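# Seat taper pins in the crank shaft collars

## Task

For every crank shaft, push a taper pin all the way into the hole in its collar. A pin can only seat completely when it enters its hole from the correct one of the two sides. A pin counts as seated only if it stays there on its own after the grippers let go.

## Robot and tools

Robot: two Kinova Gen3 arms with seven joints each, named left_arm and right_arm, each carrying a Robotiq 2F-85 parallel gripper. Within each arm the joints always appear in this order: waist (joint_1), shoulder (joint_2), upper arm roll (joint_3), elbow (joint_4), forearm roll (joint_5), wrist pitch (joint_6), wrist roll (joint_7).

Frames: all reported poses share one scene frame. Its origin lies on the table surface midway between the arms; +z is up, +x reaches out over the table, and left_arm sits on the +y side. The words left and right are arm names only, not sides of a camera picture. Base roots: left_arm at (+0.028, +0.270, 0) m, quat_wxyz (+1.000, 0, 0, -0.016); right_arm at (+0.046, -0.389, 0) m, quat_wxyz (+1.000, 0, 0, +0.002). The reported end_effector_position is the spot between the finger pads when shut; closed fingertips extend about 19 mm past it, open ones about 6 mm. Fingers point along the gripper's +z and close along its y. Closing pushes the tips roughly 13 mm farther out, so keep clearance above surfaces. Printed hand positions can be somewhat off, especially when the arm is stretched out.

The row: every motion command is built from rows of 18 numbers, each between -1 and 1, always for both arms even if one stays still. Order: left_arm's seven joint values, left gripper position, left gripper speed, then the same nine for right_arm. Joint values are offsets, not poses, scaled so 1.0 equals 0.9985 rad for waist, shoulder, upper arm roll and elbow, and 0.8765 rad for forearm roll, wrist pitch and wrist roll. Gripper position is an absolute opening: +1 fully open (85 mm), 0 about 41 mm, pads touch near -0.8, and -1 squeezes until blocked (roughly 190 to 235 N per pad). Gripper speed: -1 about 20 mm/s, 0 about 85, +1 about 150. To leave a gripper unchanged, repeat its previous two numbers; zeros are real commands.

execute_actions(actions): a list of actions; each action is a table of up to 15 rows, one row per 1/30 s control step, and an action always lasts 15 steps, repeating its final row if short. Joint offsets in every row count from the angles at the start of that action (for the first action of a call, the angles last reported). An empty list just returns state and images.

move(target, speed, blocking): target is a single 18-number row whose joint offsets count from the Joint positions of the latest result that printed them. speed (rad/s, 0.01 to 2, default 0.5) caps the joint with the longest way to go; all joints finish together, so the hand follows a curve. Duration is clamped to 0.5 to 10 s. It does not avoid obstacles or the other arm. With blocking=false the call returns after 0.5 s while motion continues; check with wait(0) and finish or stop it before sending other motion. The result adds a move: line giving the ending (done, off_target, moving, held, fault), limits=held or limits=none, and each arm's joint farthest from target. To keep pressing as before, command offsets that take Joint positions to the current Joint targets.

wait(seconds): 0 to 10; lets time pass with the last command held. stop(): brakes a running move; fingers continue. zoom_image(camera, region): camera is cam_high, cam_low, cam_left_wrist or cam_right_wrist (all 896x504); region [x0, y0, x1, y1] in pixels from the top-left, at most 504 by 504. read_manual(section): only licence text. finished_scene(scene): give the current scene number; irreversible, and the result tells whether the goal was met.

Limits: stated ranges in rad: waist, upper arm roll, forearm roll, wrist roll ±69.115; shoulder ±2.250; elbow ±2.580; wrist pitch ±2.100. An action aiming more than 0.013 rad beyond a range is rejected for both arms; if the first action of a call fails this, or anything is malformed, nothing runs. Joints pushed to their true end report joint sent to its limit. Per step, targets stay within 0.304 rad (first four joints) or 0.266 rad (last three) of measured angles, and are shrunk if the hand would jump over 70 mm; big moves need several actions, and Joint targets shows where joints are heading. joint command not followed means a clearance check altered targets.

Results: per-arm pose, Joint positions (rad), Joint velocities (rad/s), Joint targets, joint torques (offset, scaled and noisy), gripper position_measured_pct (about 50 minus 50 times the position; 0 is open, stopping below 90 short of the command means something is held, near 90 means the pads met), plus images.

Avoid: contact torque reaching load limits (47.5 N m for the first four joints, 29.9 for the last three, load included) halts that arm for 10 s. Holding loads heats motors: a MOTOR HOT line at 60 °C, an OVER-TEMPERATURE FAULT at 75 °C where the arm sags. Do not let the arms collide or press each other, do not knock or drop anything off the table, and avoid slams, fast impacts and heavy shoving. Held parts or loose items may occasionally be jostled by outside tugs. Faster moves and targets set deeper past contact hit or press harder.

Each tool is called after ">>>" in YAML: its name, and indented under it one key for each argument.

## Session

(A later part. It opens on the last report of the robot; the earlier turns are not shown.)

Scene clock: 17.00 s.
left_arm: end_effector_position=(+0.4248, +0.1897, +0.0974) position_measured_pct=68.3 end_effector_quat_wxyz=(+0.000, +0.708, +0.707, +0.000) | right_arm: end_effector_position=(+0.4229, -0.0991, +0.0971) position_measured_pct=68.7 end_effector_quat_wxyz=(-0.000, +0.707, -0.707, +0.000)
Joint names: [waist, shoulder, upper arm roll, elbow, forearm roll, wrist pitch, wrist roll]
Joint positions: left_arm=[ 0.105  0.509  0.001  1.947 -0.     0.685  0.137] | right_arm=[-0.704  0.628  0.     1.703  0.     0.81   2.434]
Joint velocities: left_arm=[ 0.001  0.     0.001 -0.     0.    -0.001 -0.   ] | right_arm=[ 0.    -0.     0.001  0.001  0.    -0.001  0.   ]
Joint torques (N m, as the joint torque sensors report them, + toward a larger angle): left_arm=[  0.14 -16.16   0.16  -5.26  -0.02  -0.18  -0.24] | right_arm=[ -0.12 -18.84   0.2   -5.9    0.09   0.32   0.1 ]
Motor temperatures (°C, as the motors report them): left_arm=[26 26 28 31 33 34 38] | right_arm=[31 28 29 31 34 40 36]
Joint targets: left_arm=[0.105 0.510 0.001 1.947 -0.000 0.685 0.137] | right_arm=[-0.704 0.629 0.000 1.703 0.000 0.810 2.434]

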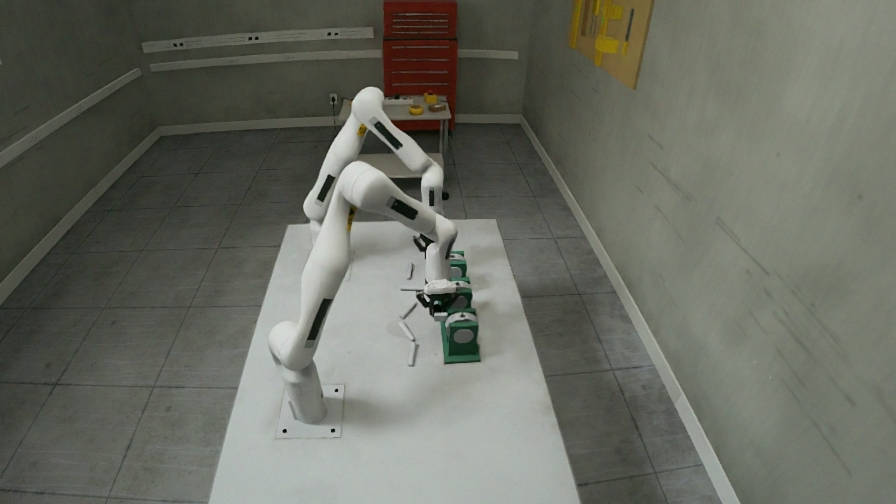

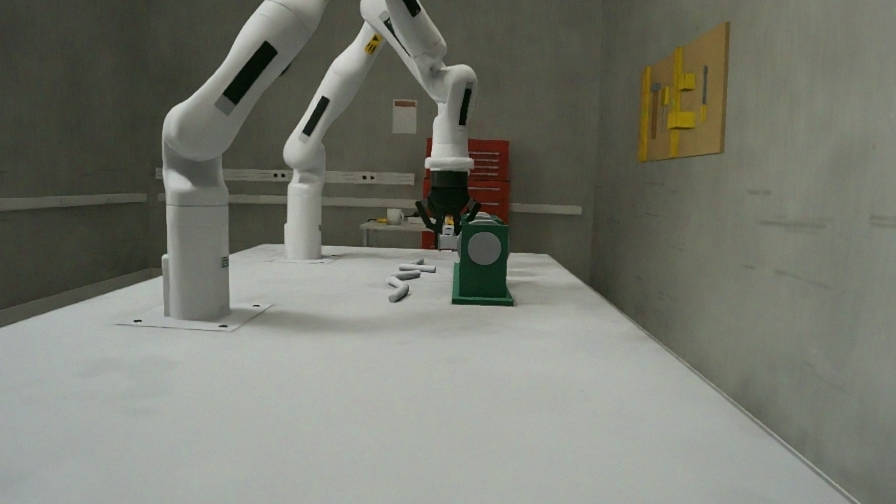

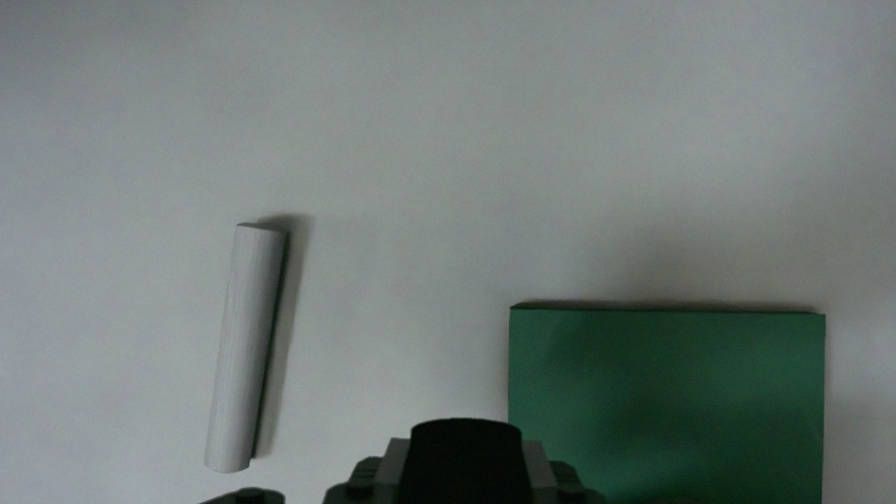

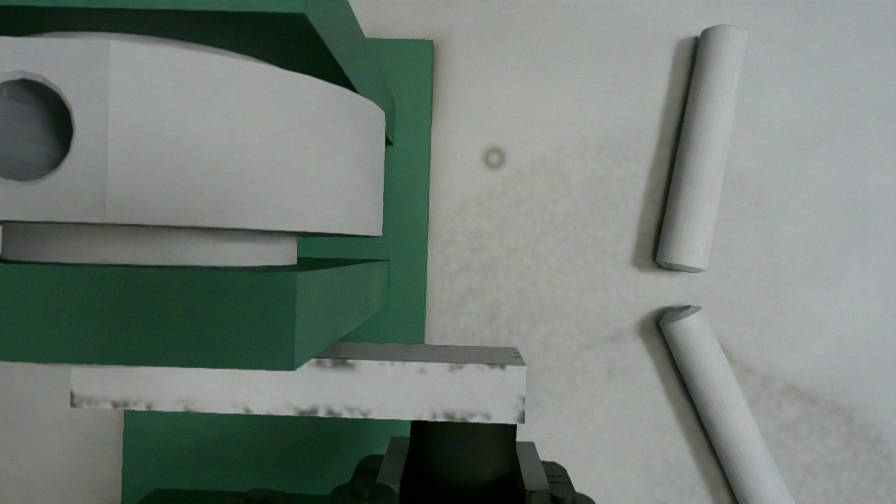

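>>> move:
  target: [-0.0017,-0.041,0,-0.0467,0,0.100,-0.002,-0.45,0,0.0072,-0.0343,0,-0.043,0,0.0885,0.008,-0.45,0]
  speed: 0.1

Scene clock: 19.67 s.
left_arm: end_effector_position=(+0.4292, +0.1897, +0.1226) position_measured_pct=68.3 end_effector_quat_wxyz=(-0.001, +0.708, +0.707, -0.001) | right_arm: end_effector_position=(+0.4275, -0.0991, +0.1220) position_measured_pct=68.7 end_effector_quat_wxyz=(+0.001, +0.707, -0.707, -0.000)
Joint names: [waist, shoulder, upper arm roll, elbow, forearm roll, wrist pitch, wrist roll]
Joint positions: left_arm=[ 0.104  0.471  0.001  1.901 -0.     0.772  0.136] | right_arm=[-0.697  0.597 -0.     1.661 -0.     0.886  2.441]
Joint velocities: left_arm=[ 0.    -0.001 -0.    -0.001  0.     0.001 -0.   ] | right_arm=[ 0.     0.001  0.001  0.    -0.    -0.     0.   ]
Joint torques (N m, as the joint torque sensors report them, + toward a larger angle): left_arm=[ -0.62 -17.82  -0.12  -7.22  -0.39  -0.14  -0.22] | right_arm=[  0.13 -21.06   0.57  -6.6    0.31   0.73  -0.14]
Motor temperatures (°C, as the motors report them): left_arm=[26 26 28 31 33 34 38] | right_arm=[31 28 29 31 34 40 36]
Joint targets: left_arm=[0.104 0.469 0.001 1.900 -0.000 0.772 0.136] | right_arm=[-0.697 0.594 0.000 1.660 0.000 0.887 2.441]
move: done; limits=none; left_arm: farthest joint: the shoulder, 0.003 radians from its target (0.041 radians at the start); right_arm: farthest joint: the shoulder, 0.003 radians from its target (0.035 radians at the start)

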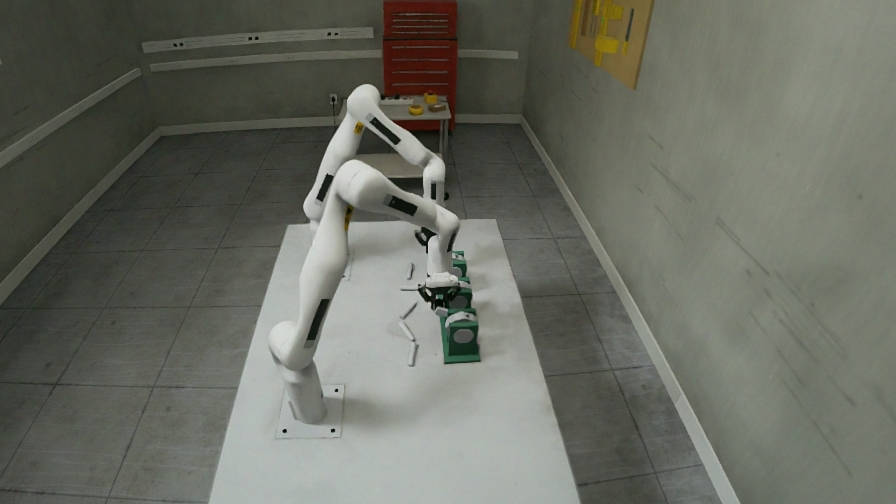

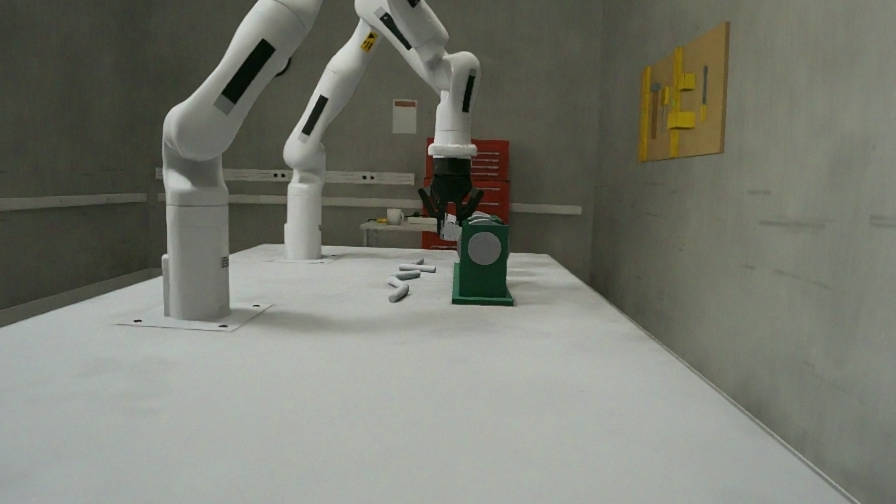

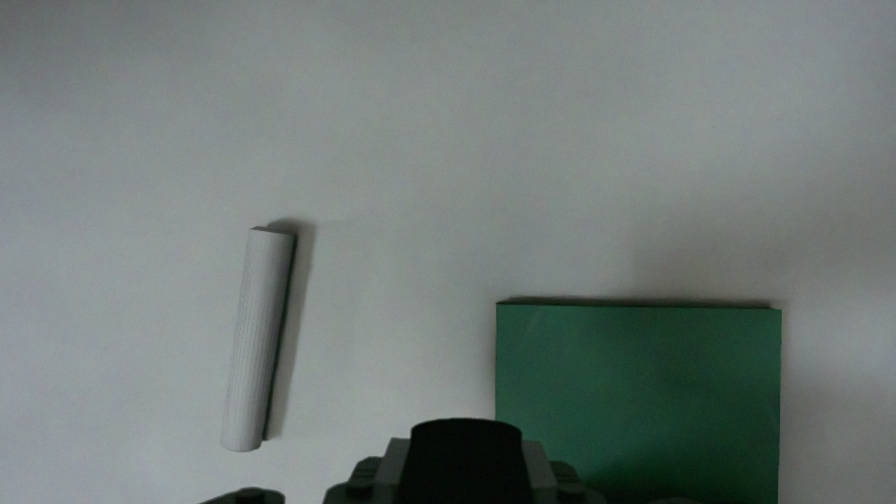

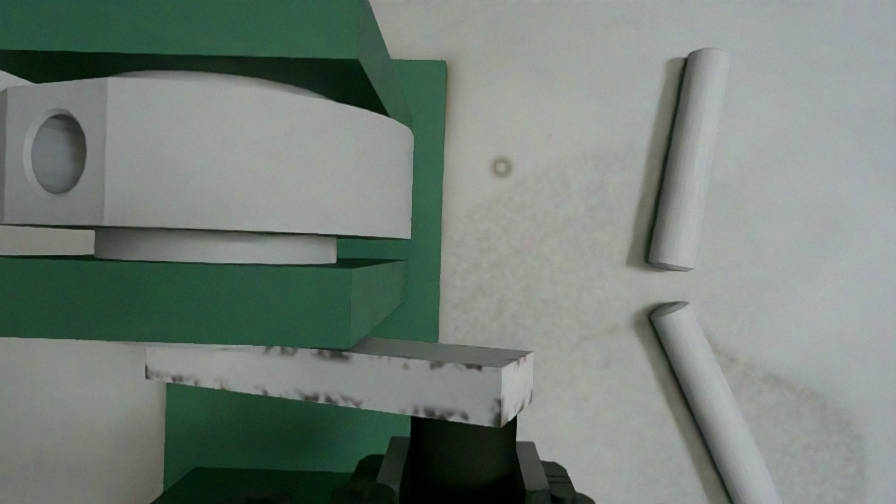

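>>> move:
  target: [-0.005,-0.014,0,-0.0788,0,0.103,-0.0056,-0.45,0,0.020,-0.0123,0,-0.0735,0,0.095,0.0228,-0.45,0]
  speed: 0.15

>>> move:
  target: [-0.0066,0.018,0,-0.0965,0,0.0875,-0.0075,-0.45,0,0.028,0.016,0,-0.0911,0,0.0834,0.032,-0.45,0]
  speed: 0.15

Scene clock: 20.87 s.
left_arm: end_effector_position=(+0.4428, +0.1897, +0.1450) position_measured_pct=68.3 end_effector_quat_wxyz=(-0.003, +0.708, +0.706, -0.002) | right_arm: end_effector_position=(+0.4416, -0.0990, +0.1446) position_measured_pct=68.7 end_effector_quat_wxyz=(+0.002, +0.707, -0.707, -0.001)
Joint names: [waist, shoulder, upper arm roll, elbow, forearm roll, wrist pitch, wrist roll]
Joint positions: left_arm=[ 0.099  0.459  0.001  1.825 -0.     0.864  0.131] | right_arm=[-0.678  0.588 -0.001  1.589 -0.001  0.97   2.461]
Joint velocities: left_arm=[-0.001 -0.     0.001 -0.001 -0.     0.001  0.   ] | right_arm=[ 0.001  0.003 -0.001 -0.001 -0.     0.    -0.   ]
Joint torques (N m, as the joint torque sensors report them, + toward a larger angle): left_arm=[ -0.55 -17.53   0.03  -9.14  -0.04  -0.88  -0.15] | right_arm=[  0.46 -21.54   1.06  -8.18   0.45   0.07   0.16]
Motor temperatures (°C, as the motors report them): left_arm=[26 26 28 31 33 34 38] | right_arm=[31 28 29 31 34 40 36]
Joint targets: left_arm=[0.099 0.457 0.001 1.823 -0.000 0.862 0.131] | right_arm=[-0.677 0.585 -0.000 1.588 -0.000 0.970 2.461]
move: done; limits=none; left_arm: farthest joint: the elbow, 0.003 radians from its target (0.079 radians at the start); right_arm: farthest joint: the shoulder, 0.003 radians from its target (0.012 radians at the start)

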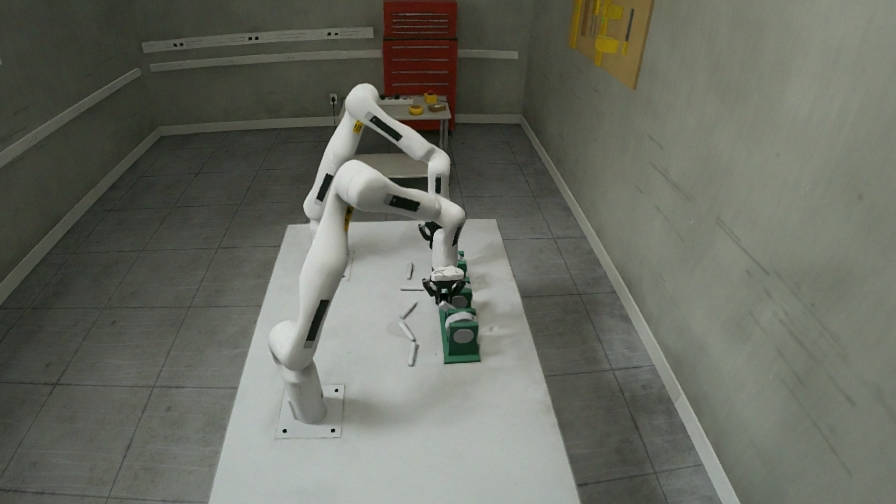

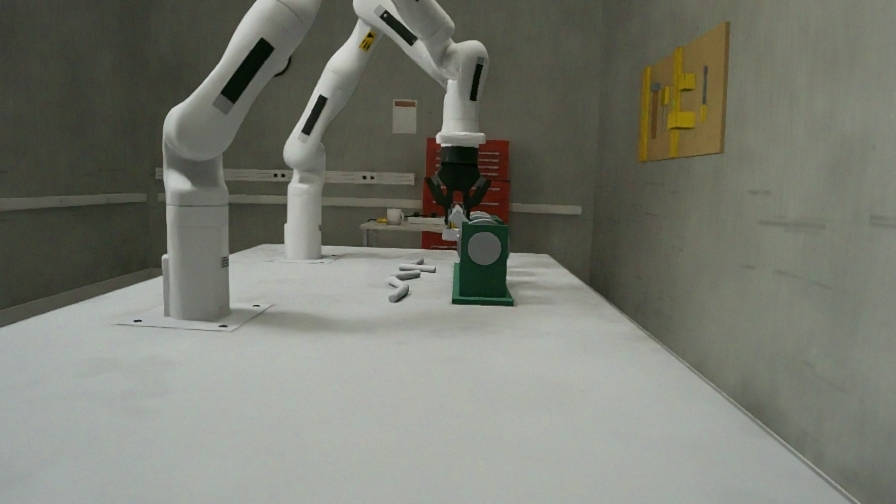

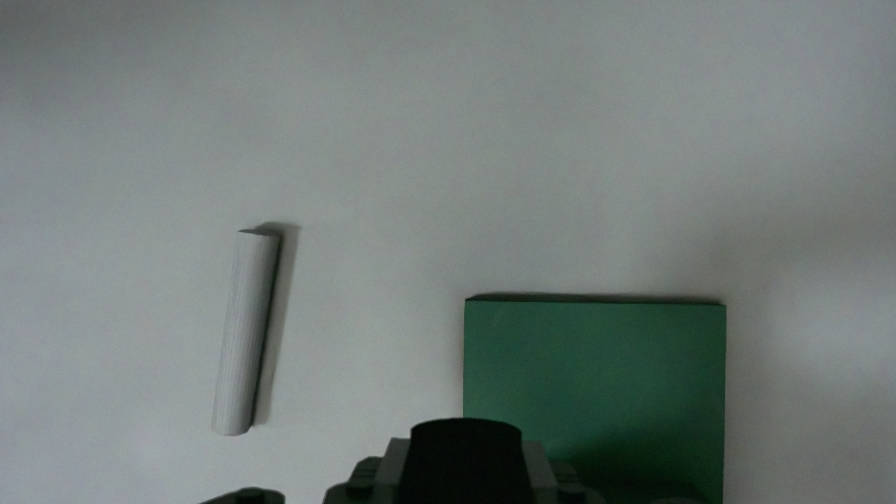

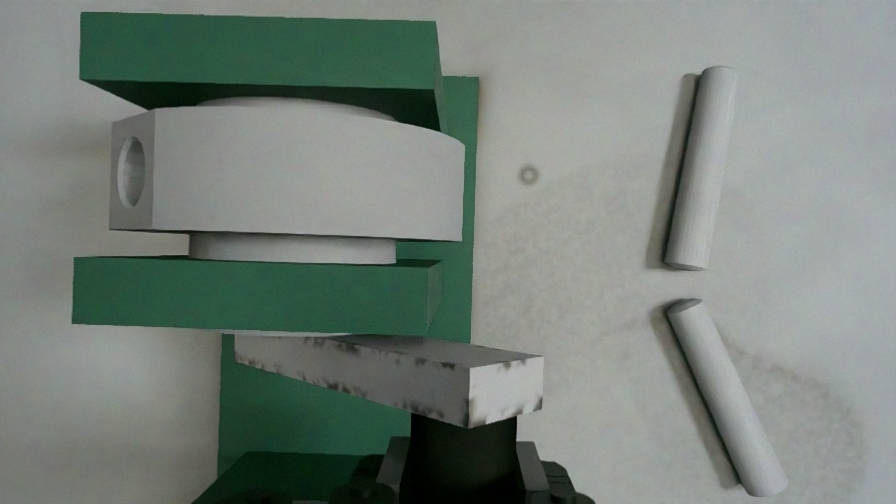

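Scene clock: 21.83 s.
left_arm: end_effector_position=(+0.4637, +0.1897, +0.1609) position_measured_pct=68.3 end_effector_quat_wxyz=(-0.004, +0.708, +0.706, -0.003) | right_arm: end_effector_position=(+0.4626, -0.0989, +0.1600) position_measured_pct=68.7 end_effector_quat_wxyz=(+0.004, +0.707, -0.707, -0.002)
Joint names: [waist, shoulder, upper arm roll, elbow, forearm roll, wrist pitch, wrist roll]
Joint positions: left_arm=[ 0.093  0.475  0.001  1.731 -0.     0.944  0.124] | right_arm=[-0.651  0.604 -0.001  1.5   -0.002  1.045  2.488]
Joint velocities: left_arm=[ 0.    -0.     0.002 -0.001 -0.     0.001 -0.   ] | right_arm=[ 0.001  0.    -0.001 -0.002 -0.     0.001  0.   ]
Joint torques (N m, as the joint torque sensors report them, + toward a larger angle): left_arm=[ -0.4  -15.81  -0.05  -9.36   0.1   -1.76  -0.27] | right_arm=[  0.68 -20.19   0.77  -8.86   0.53  -0.88   0.1 ]
Motor temperatures (°C, as the motors report them): left_arm=[26 26 28 31 33 34 38] | right_arm=[31 28 29 31 34 40 36]
Joint targets: left_arm=[0.093 0.477 0.001 1.729 -0.000 0.941 0.124] | right_arm=[-0.650 0.604 -0.001 1.498 -0.001 1.043 2.489]
move: done; limits=none; left_arm: farthest joint: the elbow, 0.003 radians from its target (0.097 radians at the start); right_arm: farthest joint: the elbow, 0.002 radians from its target (0.091 radians at the start)

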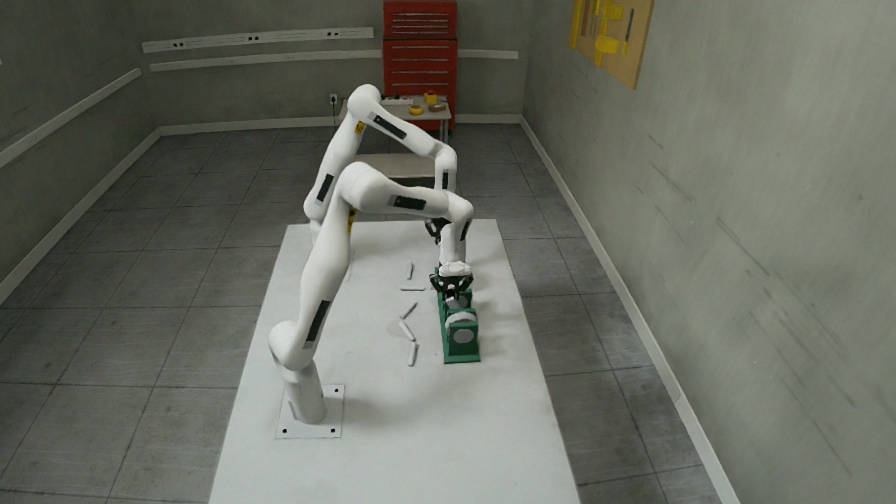

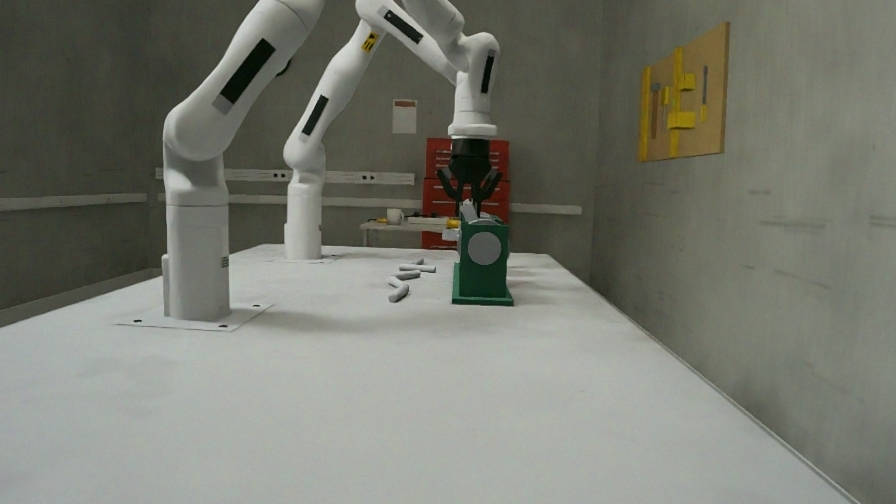

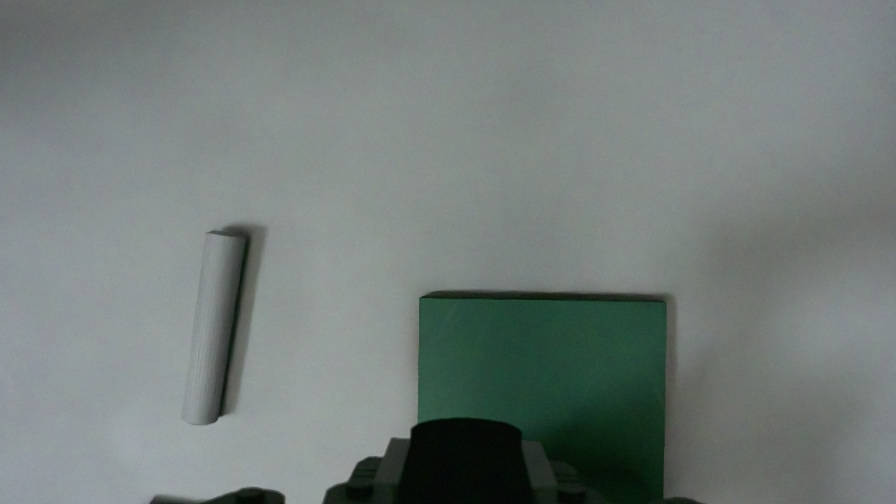

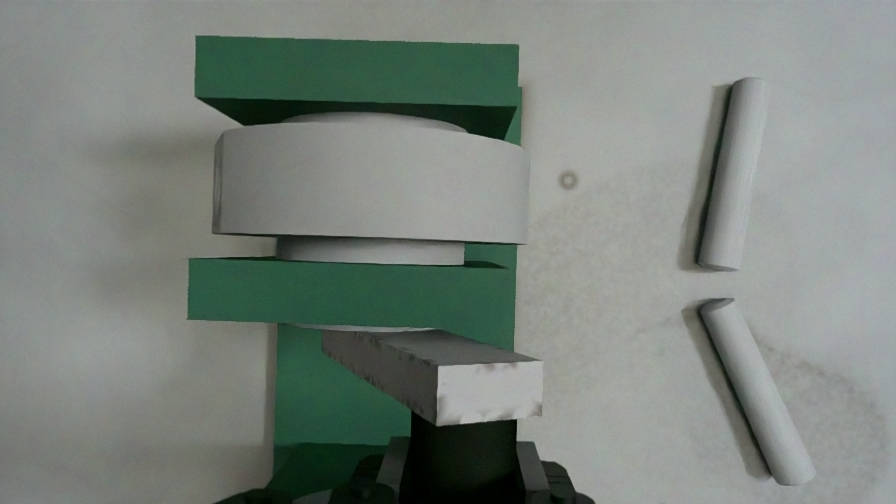

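>>> move:
  target: [-0.0077,0.0465,0,-0.1075,0,0.0555,-0.0077,-0.45,0,0.034,0.0394,0,-0.1015,0,0.059,0.036,-0.45,0]
  speed: 0.15

Scene clock: 24.43 s.
left_arm: end_effector_position=(+0.4956, +0.1896, +0.1683) position_measured_pct=68.3 end_effector_quat_wxyz=(+0.001, +0.708, +0.707, +0.001) | right_arm: end_effector_position=(+0.4921, -0.0988, +0.1670) position_measured_pct=68.7 end_effector_quat_wxyz=(+0.000, +0.707, -0.707, -0.001)
Joint names: [waist, shoulder, upper arm roll, elbow, forearm roll, wrist pitch, wrist roll]
Joint positions: left_arm=[ 0.085  0.52   0.001  1.624 -0.001  0.995  0.117] | right_arm=[-0.617  0.643 -0.002  1.401 -0.002  1.099  2.52 ]
Joint velocities: left_arm=[ 0.     0.001  0.001 -0.002  0.     0.001 -0.   ] | right_arm=[ 0.001 -0.    -0.    -0.003  0.    -0.001  0.   ]
Joint torques (N m, as the joint torque sensors report them, + toward a larger angle): left_arm=[  0.01 -16.31  -0.34  -8.32   0.21  -1.02  -0.01] | right_arm=[  0.24 -20.88   0.88  -9.17   0.4   -0.74  -0.15]
Motor temperatures (°C, as the motors report them): left_arm=[26 26 28 31 33 34 38] | right_arm=[31 28 29 31 34 40 36]
Joint targets: left_arm=[0.085 0.522 0.001 1.624 -0.000 0.993 0.117] | right_arm=[-0.617 0.643 -0.001 1.399 -0.002 1.097 2.520]
move: done; limits=none; left_arm: farthest joint: the shoulder, 0.002 radians from its target (0.046 radians at the start); right_arm: farthest joint: the elbow, 0.002 radians from its target (0.102 radians at the start)

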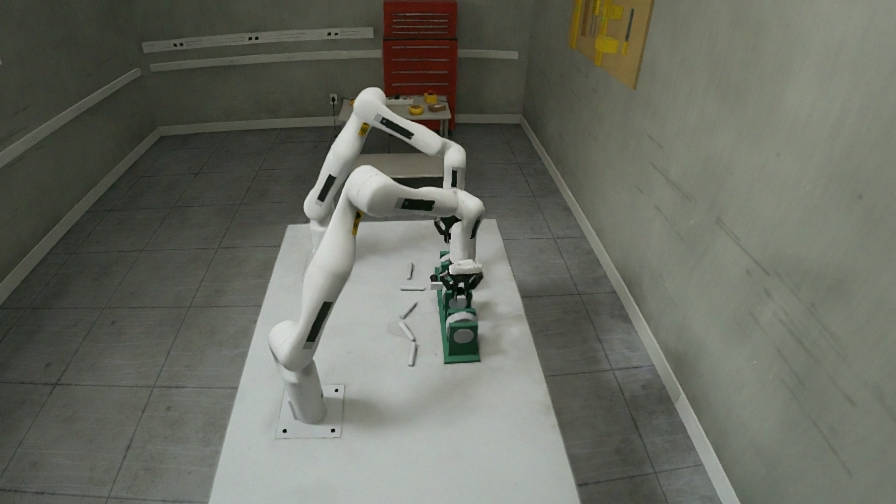

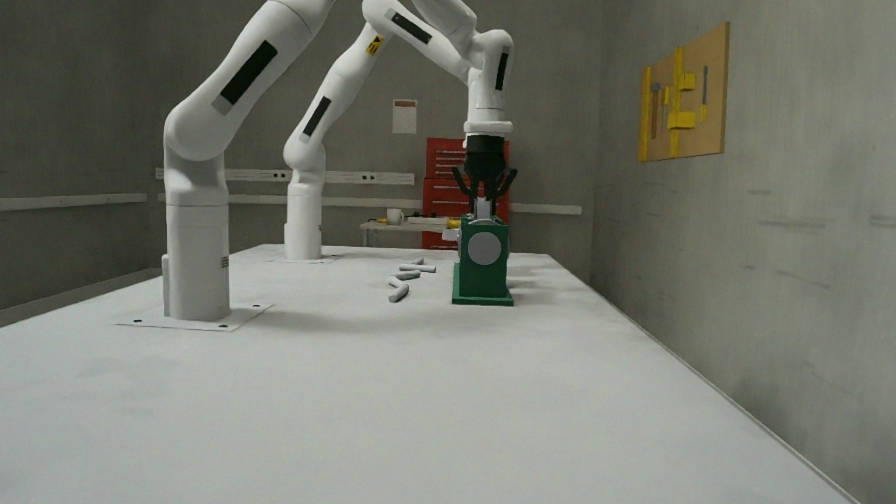

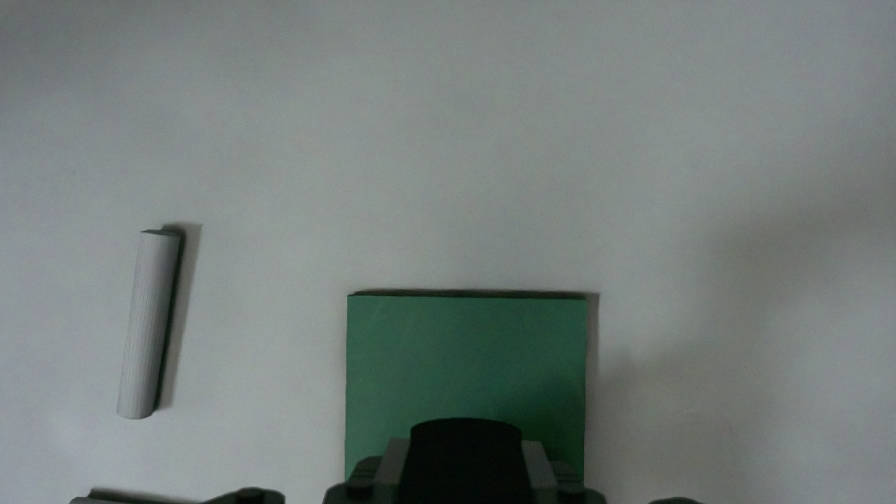

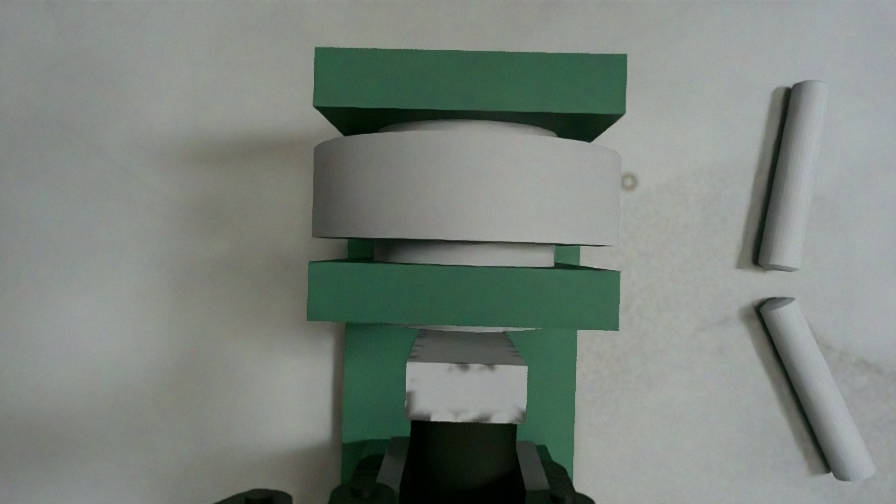

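>>> execute_actions:
  actions:
    - [[0,0,0,0,0,0,0,0.1,0.5,0,0,0,0,0,0,0,0.1,0.5]]

>>> move:
  target: [0,-0.055,0,-0.077,0,0.154,0,0.1,0,0,-0.046,0.002,-0.081,0.002,0.145,0,0.1,0]
  speed: 0.35

Scene clock: 26.37 s.
left_arm: end_effector_position=(+0.4956, +0.1896, +0.1683) position_measured_pct=45.2 end_effector_quat_wxyz=(+0.001, +0.708, +0.707, +0.001) | right_arm: end_effector_position=(+0.4921, -0.0988, +0.1670) position_measured_pct=45.2 end_effector_quat_wxyz=(+0.000, +0.707, -0.707, -0.001)
Joint names: [waist, shoulder, upper arm roll, elbow, forearm roll, wrist pitch, wrist roll]
Joint positions: left_arm=[ 0.085  0.52   0.001  1.624 -0.001  0.995  0.117] | right_arm=[-0.617  0.643 -0.002  1.401 -0.002  1.099  2.52 ]
Joint velocities: left_arm=[-0.001 -0.001 -0.001 -0.     0.     0.002  0.   ] | right_arm=[-0.     0.001  0.001  0.     0.    -0.     0.   ]
Joint torques (N m, as the joint torque sensors report them, + toward a larger angle): left_arm=[  0.28 -18.05   0.2   -7.92  -0.09  -0.39  -0.32] | right_arm=[ -0.15 -20.7    0.36  -7.49   0.02   0.31  -0.15]
Motor temperatures (°C, as the motors report them): left_arm=[26 26 28 31 33 34 38] | right_arm=[31 28 29 31 34 40 36]
Joint targets: left_arm=[0.085 0.520 0.001 1.624 -0.001 0.995 0.117] | right_arm=[-0.617 0.643 -0.002 1.401 -0.002 1.099 2.520]

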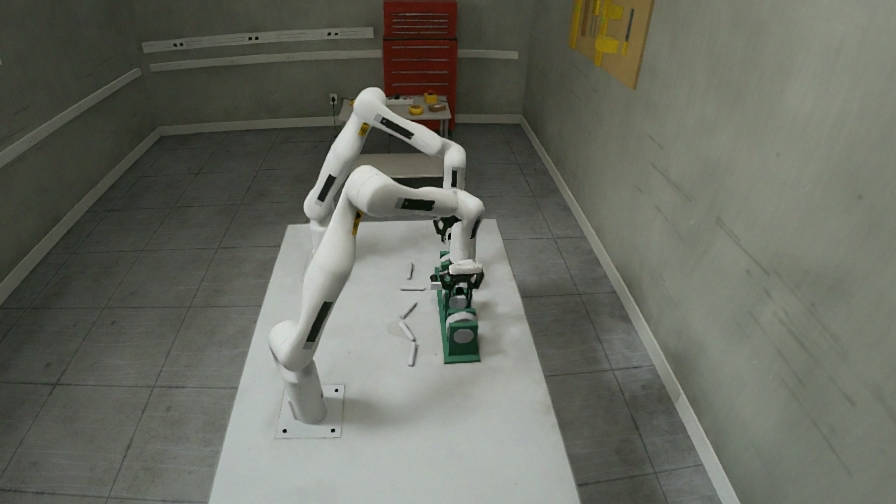

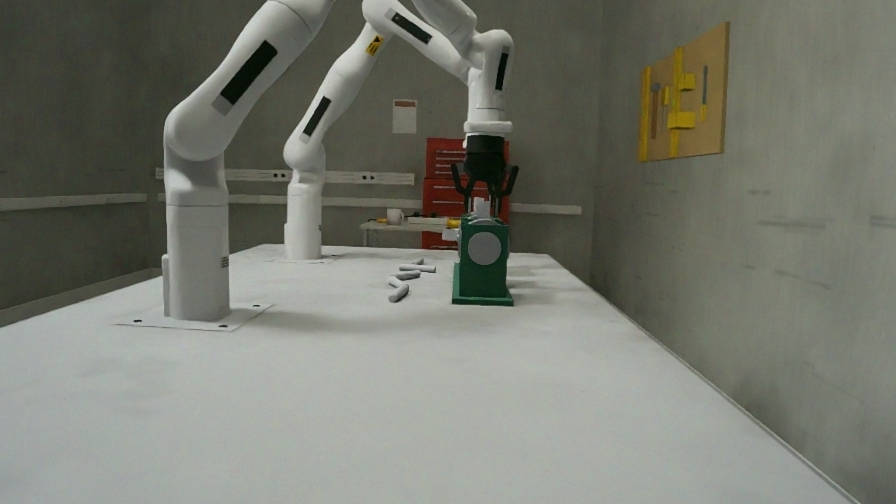

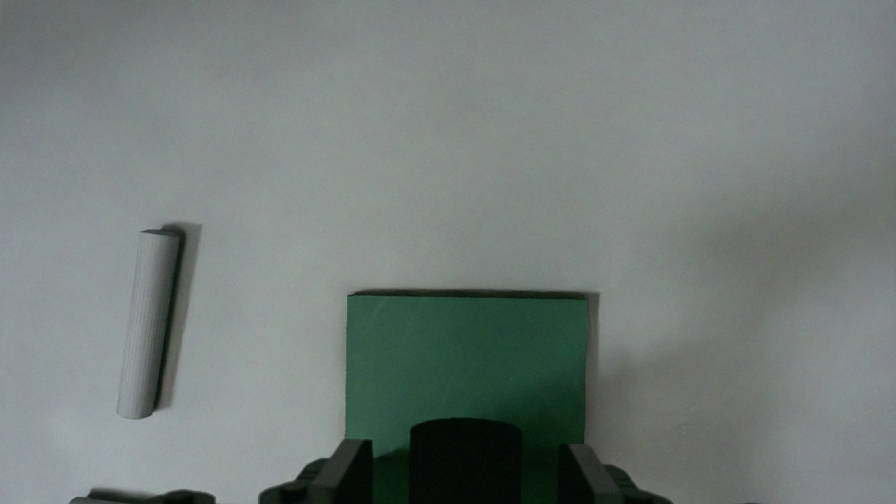

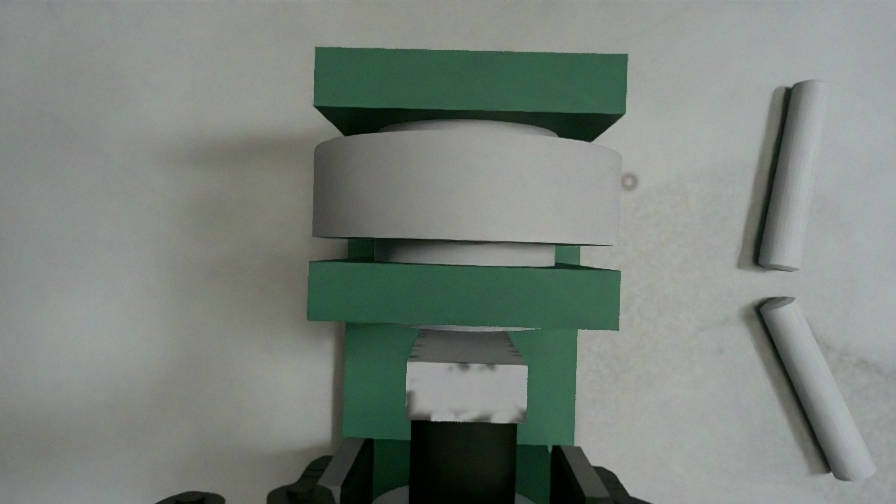

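Scene clock: 27.13 s.
left_arm: end_effector_position=(+0.4944, +0.1898, +0.2153) position_measured_pct=45.2 end_effector_quat_wxyz=(-0.000, +0.708, +0.707, +0.000) | right_arm: end_effector_position=(+0.4929, -0.1000, +0.2148) position_measured_pct=45.2 end_effector_quat_wxyz=(+0.001, +0.706, -0.708, +0.000)
Joint names: [waist, shoulder, upper arm roll, elbow, forearm roll, wrist pitch, wrist roll]
Joint positions: left_arm=[ 0.085  0.465  0.001  1.547 -0.001  1.13   0.117] | right_arm=[-0.617  0.597  0.     1.32   0.     1.226  2.52 ]
Joint velocities: left_arm=[-0.001 -0.002  0.001 -0.     0.     0.001  0.   ] | right_arm=[-0.     0.     0.001 -0.     0.    -0.    -0.   ]
Joint torques (N m, as the joint torque sensors report them, + toward a larger angle): left_arm=[  0.19 -17.66   0.03  -8.75  -0.25  -0.38  -0.03] | right_arm=[ -0.37 -20.89   0.38  -8.11   0.05   0.13  -0.2 ]
Motor temperatures (°C, as the motors report them): left_arm=[26 26 28 31 33 34 38] | right_arm=[31 28 29 31 34 40 36]
Joint targets: left_arm=[0.085 0.465 0.001 1.547 -0.001 1.130 0.117] | right_arm=[-0.617 0.597 0.000 1.320 0.000 1.226 2.520]
move: done; limits=none; left_arm: farthest joint: the waist, 0.000 radians from its target (0.000 radians at the start); right_arm: farthest joint: the waist, 0.000 radians from its target (0.000 radians at the start)

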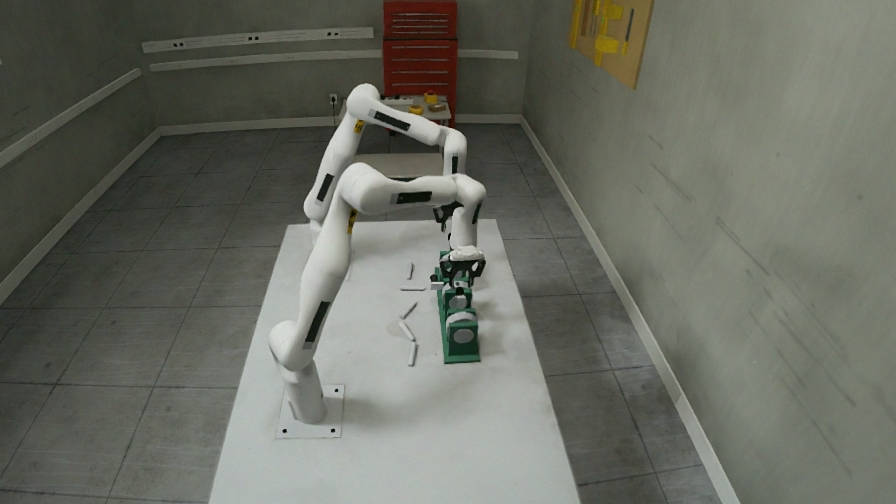

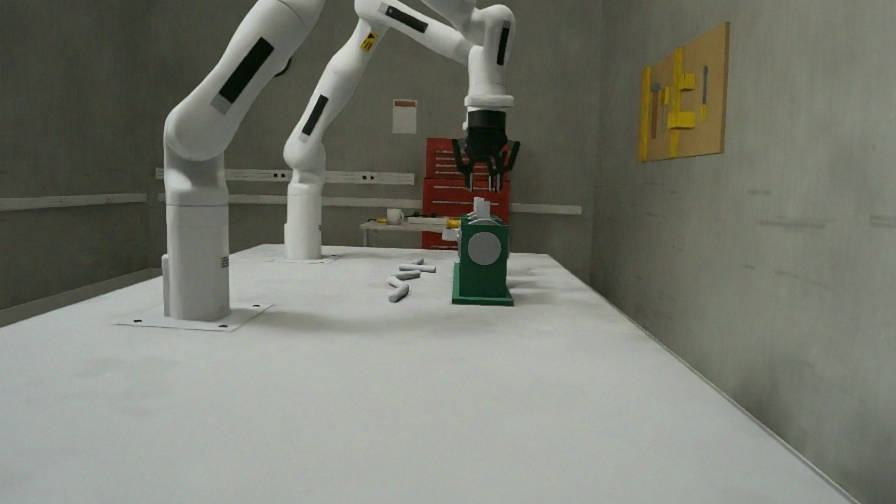

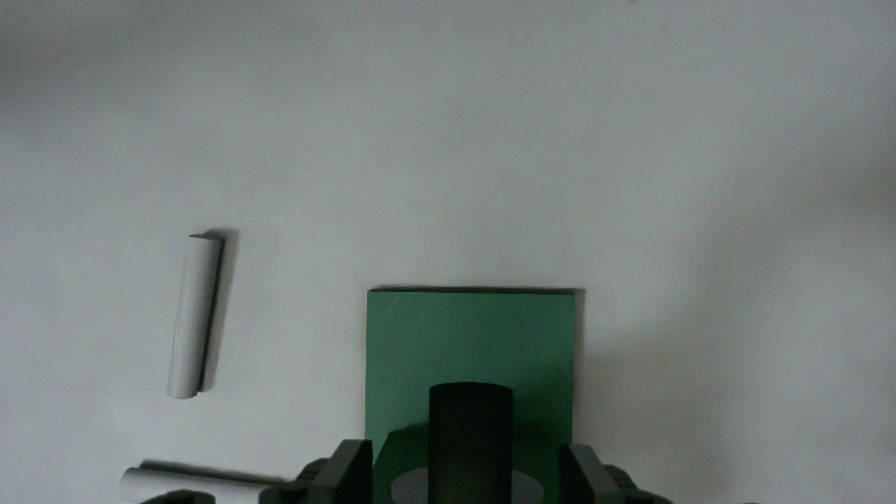

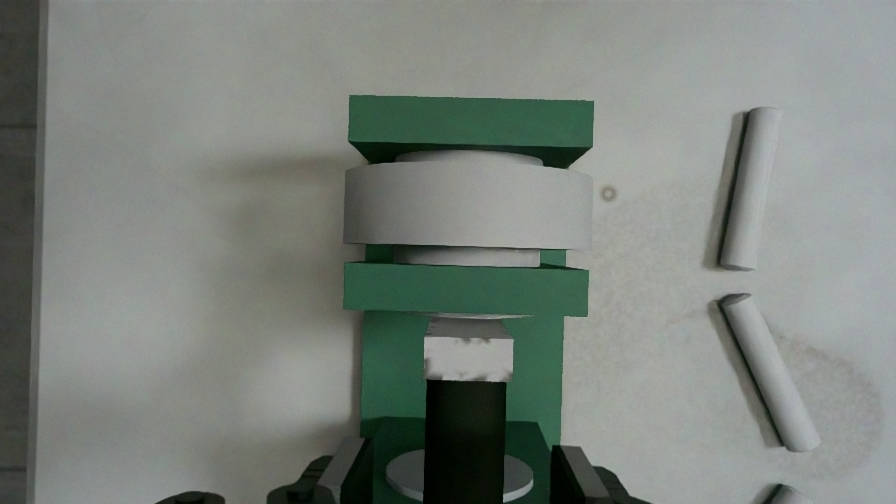

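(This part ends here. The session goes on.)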